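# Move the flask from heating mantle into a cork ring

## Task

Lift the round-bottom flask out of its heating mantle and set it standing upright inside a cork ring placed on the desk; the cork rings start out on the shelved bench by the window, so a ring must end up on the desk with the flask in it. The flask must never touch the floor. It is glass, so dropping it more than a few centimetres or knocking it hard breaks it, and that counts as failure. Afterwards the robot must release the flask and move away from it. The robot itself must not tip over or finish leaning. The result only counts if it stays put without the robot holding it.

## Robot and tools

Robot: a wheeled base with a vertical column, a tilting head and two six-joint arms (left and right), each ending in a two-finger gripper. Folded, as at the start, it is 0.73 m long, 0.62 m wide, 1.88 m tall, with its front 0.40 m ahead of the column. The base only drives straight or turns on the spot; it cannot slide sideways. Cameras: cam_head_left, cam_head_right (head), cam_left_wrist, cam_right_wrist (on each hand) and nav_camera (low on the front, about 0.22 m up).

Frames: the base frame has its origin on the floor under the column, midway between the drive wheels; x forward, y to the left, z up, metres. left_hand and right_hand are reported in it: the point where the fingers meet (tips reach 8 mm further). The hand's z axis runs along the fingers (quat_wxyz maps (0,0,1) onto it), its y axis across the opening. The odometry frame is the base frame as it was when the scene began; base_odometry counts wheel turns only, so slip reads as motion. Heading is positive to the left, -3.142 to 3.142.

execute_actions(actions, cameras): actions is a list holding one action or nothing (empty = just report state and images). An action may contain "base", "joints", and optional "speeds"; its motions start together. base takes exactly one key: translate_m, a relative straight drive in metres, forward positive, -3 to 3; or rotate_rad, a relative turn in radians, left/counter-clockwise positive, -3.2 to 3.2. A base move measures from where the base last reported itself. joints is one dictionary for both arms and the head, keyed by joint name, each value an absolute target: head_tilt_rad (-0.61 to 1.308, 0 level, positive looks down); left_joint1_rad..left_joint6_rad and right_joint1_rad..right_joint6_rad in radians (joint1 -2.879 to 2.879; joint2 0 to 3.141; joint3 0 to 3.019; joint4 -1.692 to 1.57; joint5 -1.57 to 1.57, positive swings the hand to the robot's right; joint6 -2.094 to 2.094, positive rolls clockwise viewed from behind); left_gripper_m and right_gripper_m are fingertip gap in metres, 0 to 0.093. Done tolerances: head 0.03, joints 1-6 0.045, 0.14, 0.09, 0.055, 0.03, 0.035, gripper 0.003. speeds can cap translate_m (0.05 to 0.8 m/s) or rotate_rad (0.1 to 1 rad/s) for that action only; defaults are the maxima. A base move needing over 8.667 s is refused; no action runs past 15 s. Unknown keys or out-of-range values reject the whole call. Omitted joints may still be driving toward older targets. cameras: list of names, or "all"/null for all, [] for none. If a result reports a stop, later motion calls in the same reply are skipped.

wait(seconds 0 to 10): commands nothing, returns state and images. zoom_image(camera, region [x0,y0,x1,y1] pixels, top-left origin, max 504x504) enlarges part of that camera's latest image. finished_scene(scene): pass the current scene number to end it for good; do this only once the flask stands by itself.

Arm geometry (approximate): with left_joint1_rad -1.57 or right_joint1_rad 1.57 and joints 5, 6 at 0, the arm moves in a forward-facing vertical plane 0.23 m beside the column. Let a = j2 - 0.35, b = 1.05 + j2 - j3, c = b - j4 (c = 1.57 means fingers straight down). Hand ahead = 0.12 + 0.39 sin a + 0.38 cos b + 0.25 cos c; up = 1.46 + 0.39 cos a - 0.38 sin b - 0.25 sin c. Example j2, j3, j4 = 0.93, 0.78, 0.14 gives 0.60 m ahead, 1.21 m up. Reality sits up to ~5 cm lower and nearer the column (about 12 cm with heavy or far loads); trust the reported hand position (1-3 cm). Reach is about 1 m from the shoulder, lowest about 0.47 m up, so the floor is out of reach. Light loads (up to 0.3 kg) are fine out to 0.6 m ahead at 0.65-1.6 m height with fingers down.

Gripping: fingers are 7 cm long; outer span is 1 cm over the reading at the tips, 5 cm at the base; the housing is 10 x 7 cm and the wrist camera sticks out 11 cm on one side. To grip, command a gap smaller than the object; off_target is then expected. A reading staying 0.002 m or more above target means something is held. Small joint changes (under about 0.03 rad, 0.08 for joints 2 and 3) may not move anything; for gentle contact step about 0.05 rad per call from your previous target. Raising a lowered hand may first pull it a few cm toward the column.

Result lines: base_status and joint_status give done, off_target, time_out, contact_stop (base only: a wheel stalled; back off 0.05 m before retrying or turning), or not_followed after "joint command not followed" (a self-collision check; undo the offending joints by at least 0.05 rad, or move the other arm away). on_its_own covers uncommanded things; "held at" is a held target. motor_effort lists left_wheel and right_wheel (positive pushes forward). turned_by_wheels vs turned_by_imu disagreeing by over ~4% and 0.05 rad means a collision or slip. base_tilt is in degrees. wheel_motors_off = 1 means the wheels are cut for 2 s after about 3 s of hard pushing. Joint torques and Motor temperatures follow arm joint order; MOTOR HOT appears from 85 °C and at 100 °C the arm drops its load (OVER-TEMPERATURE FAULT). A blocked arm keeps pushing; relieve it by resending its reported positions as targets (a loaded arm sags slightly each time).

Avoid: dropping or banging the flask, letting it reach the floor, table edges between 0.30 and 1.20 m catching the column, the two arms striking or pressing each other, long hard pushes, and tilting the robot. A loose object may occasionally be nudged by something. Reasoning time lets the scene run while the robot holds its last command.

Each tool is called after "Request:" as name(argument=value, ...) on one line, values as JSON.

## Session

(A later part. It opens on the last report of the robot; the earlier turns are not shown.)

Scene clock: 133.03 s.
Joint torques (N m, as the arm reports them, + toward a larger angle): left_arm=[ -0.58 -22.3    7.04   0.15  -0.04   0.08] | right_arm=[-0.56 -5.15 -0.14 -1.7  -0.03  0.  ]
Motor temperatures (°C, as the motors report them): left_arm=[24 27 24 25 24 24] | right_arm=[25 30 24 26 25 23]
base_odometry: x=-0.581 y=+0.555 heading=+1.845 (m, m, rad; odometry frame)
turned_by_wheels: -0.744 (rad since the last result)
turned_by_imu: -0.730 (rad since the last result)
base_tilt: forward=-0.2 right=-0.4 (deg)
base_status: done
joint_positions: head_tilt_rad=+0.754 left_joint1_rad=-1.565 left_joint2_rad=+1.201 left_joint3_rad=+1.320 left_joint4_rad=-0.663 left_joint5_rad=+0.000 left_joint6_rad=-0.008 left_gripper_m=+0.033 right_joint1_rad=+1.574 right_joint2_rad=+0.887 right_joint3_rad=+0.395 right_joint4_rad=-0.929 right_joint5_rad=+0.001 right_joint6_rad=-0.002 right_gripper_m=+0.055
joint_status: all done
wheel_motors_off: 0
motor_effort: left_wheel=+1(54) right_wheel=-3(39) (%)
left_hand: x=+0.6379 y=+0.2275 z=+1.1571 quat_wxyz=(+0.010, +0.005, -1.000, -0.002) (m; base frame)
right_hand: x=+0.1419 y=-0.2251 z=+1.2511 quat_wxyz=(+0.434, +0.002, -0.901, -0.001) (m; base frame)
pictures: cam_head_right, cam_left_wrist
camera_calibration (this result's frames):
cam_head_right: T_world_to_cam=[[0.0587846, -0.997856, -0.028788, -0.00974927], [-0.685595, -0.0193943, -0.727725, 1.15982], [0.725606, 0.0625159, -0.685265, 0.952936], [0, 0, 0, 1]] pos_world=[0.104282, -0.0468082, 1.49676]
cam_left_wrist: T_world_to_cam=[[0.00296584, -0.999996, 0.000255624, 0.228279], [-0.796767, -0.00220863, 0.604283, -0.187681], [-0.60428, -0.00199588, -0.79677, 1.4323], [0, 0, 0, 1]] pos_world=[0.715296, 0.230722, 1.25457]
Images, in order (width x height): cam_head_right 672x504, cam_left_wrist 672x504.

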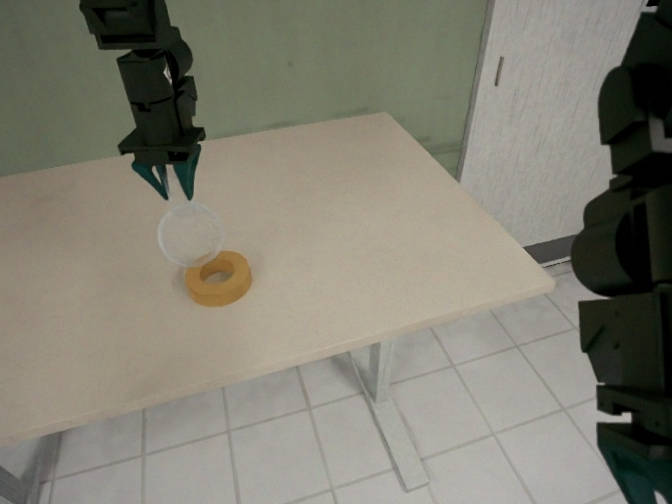

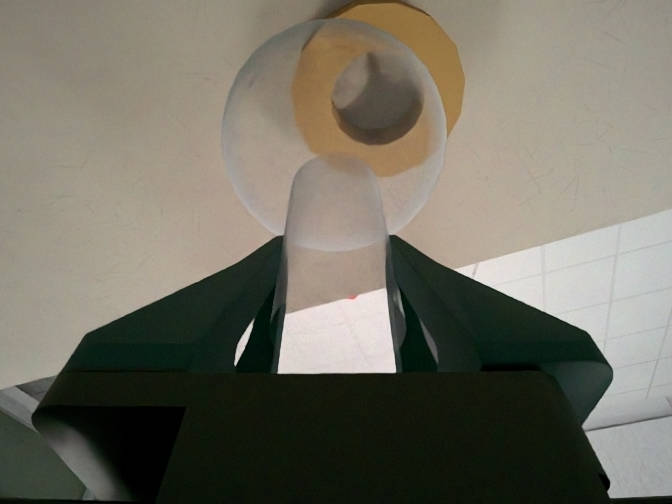

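Request:
execute_actions(actions=[{"base":{"rotate_rad":-0.046},"joints":{"left_joint2_rad":1.27,"left_joint3_rad":1.31,"left_joint4_rad":-0.53}}], cameras=["cam_head_right","cam_left_wrist"])

Scene clock: 136.47 s.
Joint torques (N m, as the arm reports them, + toward a larger angle): left_arm=[  0.08 -18.6    4.92   0.71   0.     0.07] | right_arm=[-0.6  -5.23 -0.24 -1.75 -0.03 -0.01]
Motor temperatures (°C, as the motors report them): left_arm=[24 27 24 25 24 24] | right_arm=[25 30 23 26 25 23]
base_odometry: x=-0.581 y=+0.555 heading=+1.800 (m, m, rad; odometry frame)
turned_by_wheels: -0.045 (rad since the last result)
turned_by_imu: -0.045 (rad since the last result)
base_tilt: forward=-0.2 right=-0.3 (deg)
base_status: done
joint_positions: head_tilt_rad=+0.754 left_joint1_rad=-1.566 left_joint2_rad=+1.249 left_joint3_rad=+1.308 left_joint4_rad=-0.535 left_joint5_rad=-0.001 left_joint6_rad=-0.008 left_gripper_m=+0.033 right_joint1_rad=+1.574 right_joint2_rad=+0.887 right_joint3_rad=+0.396 right_joint4_rad=-0.929 right_joint5_rad=+0.001 right_joint6_rad=-0.002 right_gripper_m=+0.055
joint_status: all done
wheel_motors_off: 0
motor_effort: left_wheel=+1(28) right_wheel=-4(38) (%)
left_hand: x=+0.6477 y=+0.2271 z=+1.1300 quat_wxyz=(-0.024, +0.005, -1.000, -0.002) (m; base frame)
right_hand: x=+0.1425 y=-0.2251 z=+1.2509 quat_wxyz=(+0.433, +0.002, -0.901, -0.001) (m; base frame)
pictures: cam_head_right, cam_left_wrist
camera_calibration (this result's frames):
cam_head_right: T_world_to_cam=[[0.0587846, -0.997856, -0.028788, -0.00974926], [-0.685595, -0.0193943, -0.727725, 1.15982], [0.725606, 0.0625159, -0.685265, 0.952936], [0, 0, 0, 1]] pos_world=[0.104282, -0.0468082, 1.49676]
cam_left_wrist: T_world_to_cam=[[0.00208817, -0.999998, 0.000488389, 0.228202], [-0.836141, -0.00147812, 0.548513, -0.0750419], [-0.548511, -0.00155375, -0.836142, 1.42487], [0, 0, 0, 1]] pos_world=[0.718337, 0.230304, 1.23245]
Images, in order (width x height): cam_head_right 672x504, cam_left_wrist 672x504.

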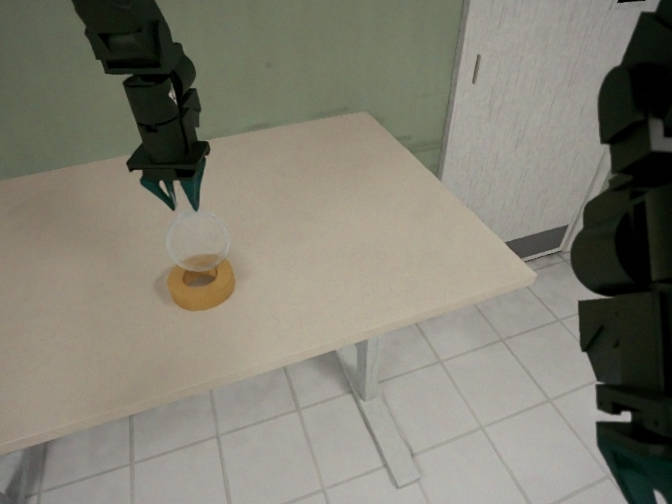

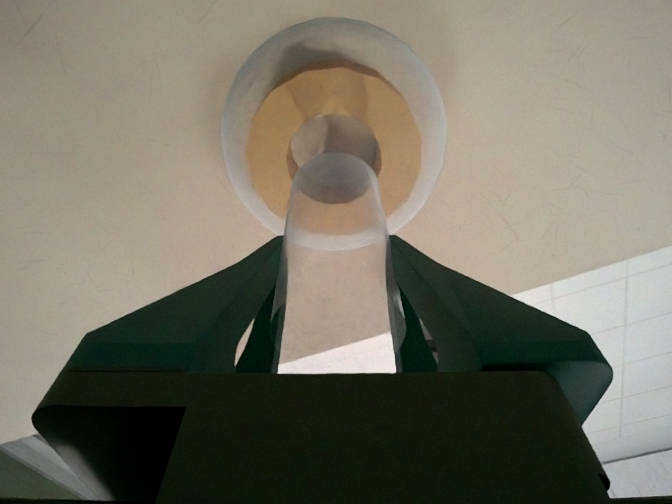

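Request:
execute_actions(actions=[{"base":{"translate_m":-0.03}}], cameras=[])

Request:
execute_actions(actions=[{"joints":{"left_joint2_rad":1.33,"left_joint3_rad":1.34,"left_joint4_rad":-0.50}}], cameras=["cam_head_right","cam_left_wrist"])

Scene clock: 140.67 s.
Joint torques (N m, as the arm reports them, + toward a larger angle): left_arm=[  0.17 -18.58   5.18   0.52  -0.05   0.11] | right_arm=[-0.58 -5.35 -0.31 -1.67 -0.03 -0.02]
Motor temperatures (°C, as the motors report them): left_arm=[24 27 24 25 24 24] | right_arm=[25 30 23 26 25 23]
base_odometry: x=-0.574 y=+0.526 heading=+1.800 (m, m, rad; odometry frame)
turned_by_wheels: -0.001 (rad since the last result)
turned_by_imu: -0.002 (rad since the last result)
base_tilt: forward=-0.2 right=-0.4 (deg)
base_status: done
joint_positions: head_tilt_rad=+0.754 left_joint1_rad=-1.566 left_joint2_rad=+1.256 left_joint3_rad=+1.300 left_joint4_rad=-0.529 left_joint5_rad=+0.001 left_joint6_rad=-0.008 left_gripper_m=+0.033 right_joint1_rad=+1.574 right_joint2_rad=+0.887 right_joint3_rad=+0.398 right_joint4_rad=-0.929 right_joint5_rad=+0.001 right_joint6_rad=-0.002 right_gripper_m=+0.055
joint_status: not commanded
wheel_motors_off: 0
motor_effort: left_wheel=-4(42) right_wheel=-1(64) (%)
left_hand: x=+0.6423 y=+0.2269 z=+1.1247 quat_wxyz=(-0.019, +0.005, -1.000, -0.001) (m; base frame)
right_hand: x=+0.1434 y=-0.2251 z=+1.2506 quat_wxyz=(+0.432, +0.002, -0.902, -0.001) (m; base frame)
pictures: none
No camera images: the call's "cameras" was empty. Leave "cameras" out to get every camera's image.

Scene clock: 141.27 s.
Joint torques (N m, as the arm reports them, + toward a larger angle): left_arm=[ -0.06 -15.95   6.02   1.07  -0.03   0.05] | right_arm=[-0.64 -5.12 -0.32 -1.7  -0.04 -0.01]
Motor temperatures (°C, as the motors report them): left_arm=[24 27 24 25 24 24] | right_arm=[25 29 23 26 25 23]
base_odometry: x=-0.574 y=+0.526 heading=+1.800 (m, m, rad; odometry frame)
turned_by_wheels: +0.000 (rad since the last result)
turned_by_imu: +0.000 (rad since the last result)
base_tilt: forward=-0.2 right=-0.4 (deg)
base_status: not commanded
joint_positions: head_tilt_rad=+0.754 left_joint1_rad=-1.566 left_joint2_rad=+1.273 left_joint3_rad=+1.318 left_joint4_rad=-0.515 left_joint5_rad=+0.000 left_joint6_rad=-0.007 left_gripper_m=+0.033 right_joint1_rad=+1.574 right_joint2_rad=+0.887 right_joint3_rad=+0.398 right_joint4_rad=-0.929 right_joint5_rad=+0.001 right_joint6_rad=-0.002 right_gripper_m=+0.055
joint_status: all done
wheel_motors_off: 0
motor_effort: left_wheel=-1(2) right_wheel=-3(3) (%)
left_hand: x=+0.6506 y=+0.2270 z=+1.1197 quat_wxyz=(-0.027, +0.005, -1.000, -0.002) (m; base frame)
right_hand: x=+0.1434 y=-0.2251 z=+1.2506 quat_wxyz=(+0.432, +0.002, -0.902, -0.001) (m; base frame)
pictures: cam_head_right, cam_left_wrist
camera_calibration (this result's frames):
cam_head_right: T_world_to_cam=[[0.0587824, -0.997856, -0.0287924, -0.00974233], [-0.68565, -0.0193943, -0.727673, 1.15974], [0.725554, 0.0625159, -0.68532, 0.953023], [0, 0, 0, 1]] pos_world=[0.104279, -0.0468082, 1.49676]
cam_left_wrist: T_world_to_cam=[[0.00125947, -0.999998, 0.00120871, 0.227847], [-0.839473, -0.000400474, 0.543401, -0.0594236], [-0.5434, -0.00169908, -0.839472, 1.41831], [0, 0, 0, 1]] pos_world=[0.720538, 0.230233, 1.22265]
Images, in order (width x height): cam_head_right 672x504, cam_left_wrist 672x504.

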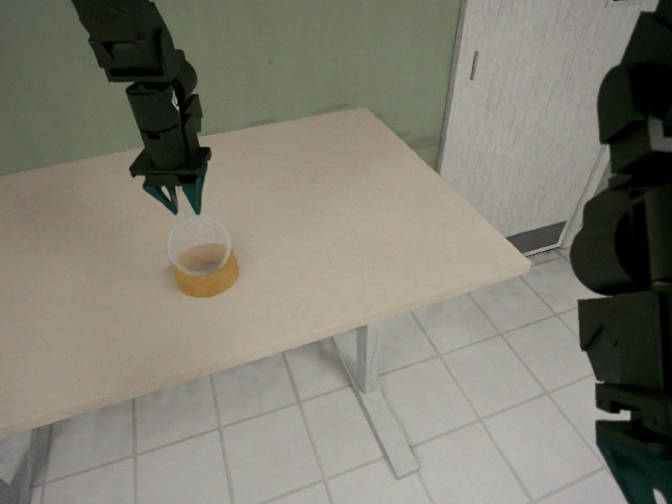

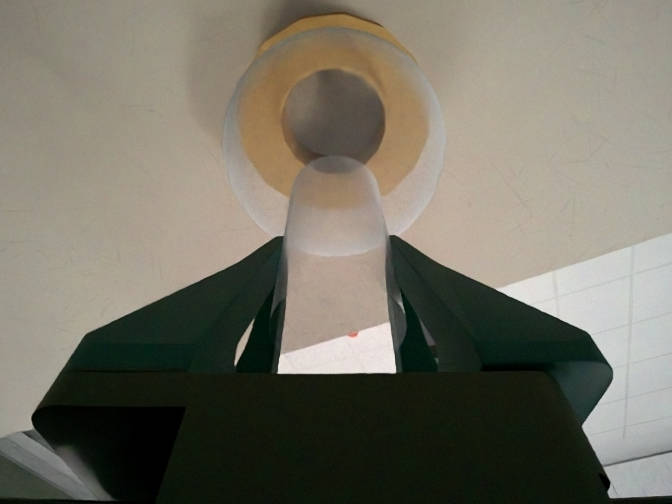

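Seated.

Request:
execute_actions(actions=[{"joints":{"left_gripper_m":0.093,"left_joint2_rad":1.27,"left_joint3_rad":1.32,"left_joint4_rad":-0.515}}], cameras=[])

Request:
execute_actions(actions=[{"joints":{"left_joint2_rad":1.05,"left_joint3_rad":1.3,"left_joint4_rad":-0.75}}], cameras=[])

Request:
execute_actions(actions=[{"base":{"translate_m":-0.4}}], cameras=["cam_head_right"])

Scene clock: 146.33 s.
Joint torques (N m, as the arm reports them, + toward a larger angle): left_arm=[ -0.06 -20.32   4.79   0.73  -0.01   0.06] | right_arm=[-0.57 -5.26 -0.31 -1.68 -0.04 -0.01]
Motor temperatures (°C, as the motors report them): left_arm=[24 26 24 25 24 24] | right_arm=[25 29 23 26 25 23]
base_odometry: x=-0.574 y=+0.526 heading=+1.800 (m, m, rad; odometry frame)
turned_by_wheels: +0.000 (rad since the last result)
turned_by_imu: -0.001 (rad since the last result)
base_tilt: forward=-0.2 right=-0.4 (deg)
base_status: not commanded
joint_positions: head_tilt_rad=+0.754 left_joint1_rad=-1.566 left_joint2_rad=+1.272 left_joint3_rad=+1.318 left_joint4_rad=-0.522 left_joint5_rad=+0.000 left_joint6_rad=-0.007 left_gripper_m=+0.093 right_joint1_rad=+1.574 right_joint2_rad=+0.887 right_joint3_rad=+0.398 right_joint4_rad=-0.929 right_joint5_rad=+0.001 right_joint6_rad=-0.002 right_gripper_m=+0.055
joint_status: all done
wheel_motors_off: 0
motor_effort: left_wheel=-2(0) right_wheel=-3(2) (%)
left_hand: x=+0.6493 y=+0.2270 z=+1.1204 quat_wxyz=(-0.024, +0.004, -1.000, -0.002) (m; base frame)
right_hand: x=+0.1434 y=-0.2251 z=+1.2506 quat_wxyz=(+0.432, +0.002, -0.902, -0.001) (m; base frame)
pictures: none
No camera images: the call's "cameras" was empty. Leave "cameras" out to get every camera's image.

Scene clock: 147.37 s.
Joint torques (N m, as the arm reports them, + toward a larger angle): left_arm=[ -0.27 -17.45   6.66   0.33  -0.03   0.05] | right_arm=[-0.56 -5.26 -0.25 -1.67 -0.03 -0.01]
Motor temperatures (°C, as the motors report them): left_arm=[24 27 24 25 24 24] | right_arm=[25 29 23 26 25 23]
base_odometry: x=-0.574 y=+0.526 heading=+1.800 (m, m, rad; odometry frame)
turned_by_wheels: +0.000 (rad since the last result)
turned_by_imu: +0.000 (rad since the last result)
base_tilt: forward=-0.2 right=-0.3 (deg)
base_status: not commanded
joint_positions: head_tilt_rad=+0.754 left_joint1_rad=-1.566 left_joint2_rad=+1.027 left_joint3_rad=+1.288 left_joint4_rad=-0.744 left_joint5_rad=+0.000 left_joint6_rad=-0.007 left_gripper_m=+0.093 right_joint1_rad=+1.574 right_joint2_rad=+0.887 right_joint3_rad=+0.398 right_joint4_rad=-0.929 right_joint5_rad=+0.001 right_joint6_rad=-0.002 right_gripper_m=+0.055
joint_status: all done
wheel_motors_off: 0
motor_effort: left_wheel=-2(2) right_wheel=-3(3) (%)
left_hand: x=+0.6463 y=+0.2266 z=+1.2396 quat_wxyz=(-0.021, +0.004, -1.000, -0.002) (m; base frame)
right_hand: x=+0.1434 y=-0.2251 z=+1.2506 quat_wxyz=(+0.432, +0.002, -0.902, -0.001) (m; base frame)
pictures: none
No camera images: the call's "cameras" was empty. Leave "cameras" out to get every camera's image.

Scene clock: 149.77 s.
Joint torques (N m, as the arm reports them, + toward a larger angle): left_arm=[ -0.26 -17.49   6.64   0.4   -0.01   0.07] | right_arm=[-0.69 -5.3  -0.4  -1.65 -0.03 -0.01]
Motor temperatures (°C, as the motors report them): left_arm=[24 26 24 25 24 24] | right_arm=[25 29 23 26 25 23]
base_odometry: x=-0.483 y=+0.136 heading=+1.799 (m, m, rad; odometry frame)
turned_by_wheels: -0.001 (rad since the last result)
turned_by_imu: -0.001 (rad since the last result)
base_tilt: forward=-0.2 right=-0.4 (deg)
base_status: done
joint_positions: head_tilt_rad=+0.754 left_joint1_rad=-1.566 left_joint2_rad=+1.027 left_joint3_rad=+1.288 left_joint4_rad=-0.747 left_joint5_rad=+0.000 left_joint6_rad=-0.007 left_gripper_m=+0.093 right_joint1_rad=+1.574 right_joint2_rad=+0.887 right_joint3_rad=+0.398 right_joint4_rad=-0.929 right_joint5_rad=+0.001 right_joint6_rad=-0.002 right_gripper_m=+0.055
joint_status: not commanded
wheel_motors_off: 0
motor_effort: left_wheel=+0(55) right_wheel=+1(42) (%)
left_hand: x=+0.6453 y=+0.2266 z=+1.2391 quat_wxyz=(-0.019, +0.004, -1.000, -0.002) (m; base frame)
right_hand: x=+0.1434 y=-0.2251 z=+1.2506 quat_wxyz=(+0.433, +0.002, -0.902, -0.001) (m; base frame)
pictures: cam_head_right
camera_calibration (this result's frames):
cam_head_right: T_world_to_cam=[[0.0587818, -0.997856, -0.0287937, -0.00974028], [-0.685666, -0.0193943, -0.727658, 1.15972], [0.725539, 0.0625159, -0.685336, 0.953048], [0, 0, 0, 1]] pos_world=[0.104278, -0.0468082, 1.49675]
Images, in order (width x height): cam_head_right 672x504.

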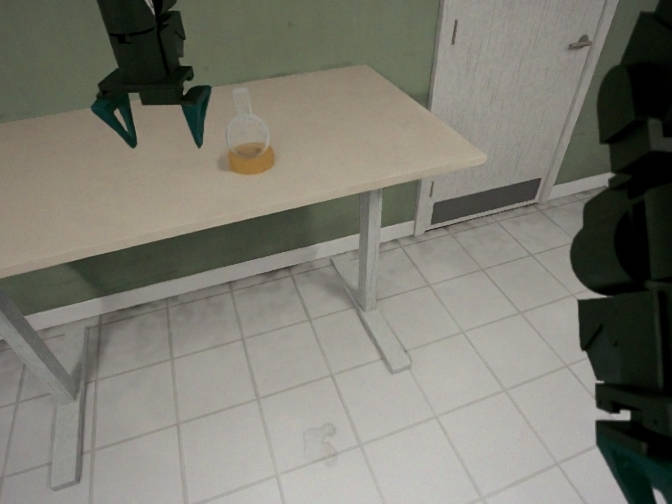

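Request:
finished_scene(scene=1)

The scene is finished: the task was done.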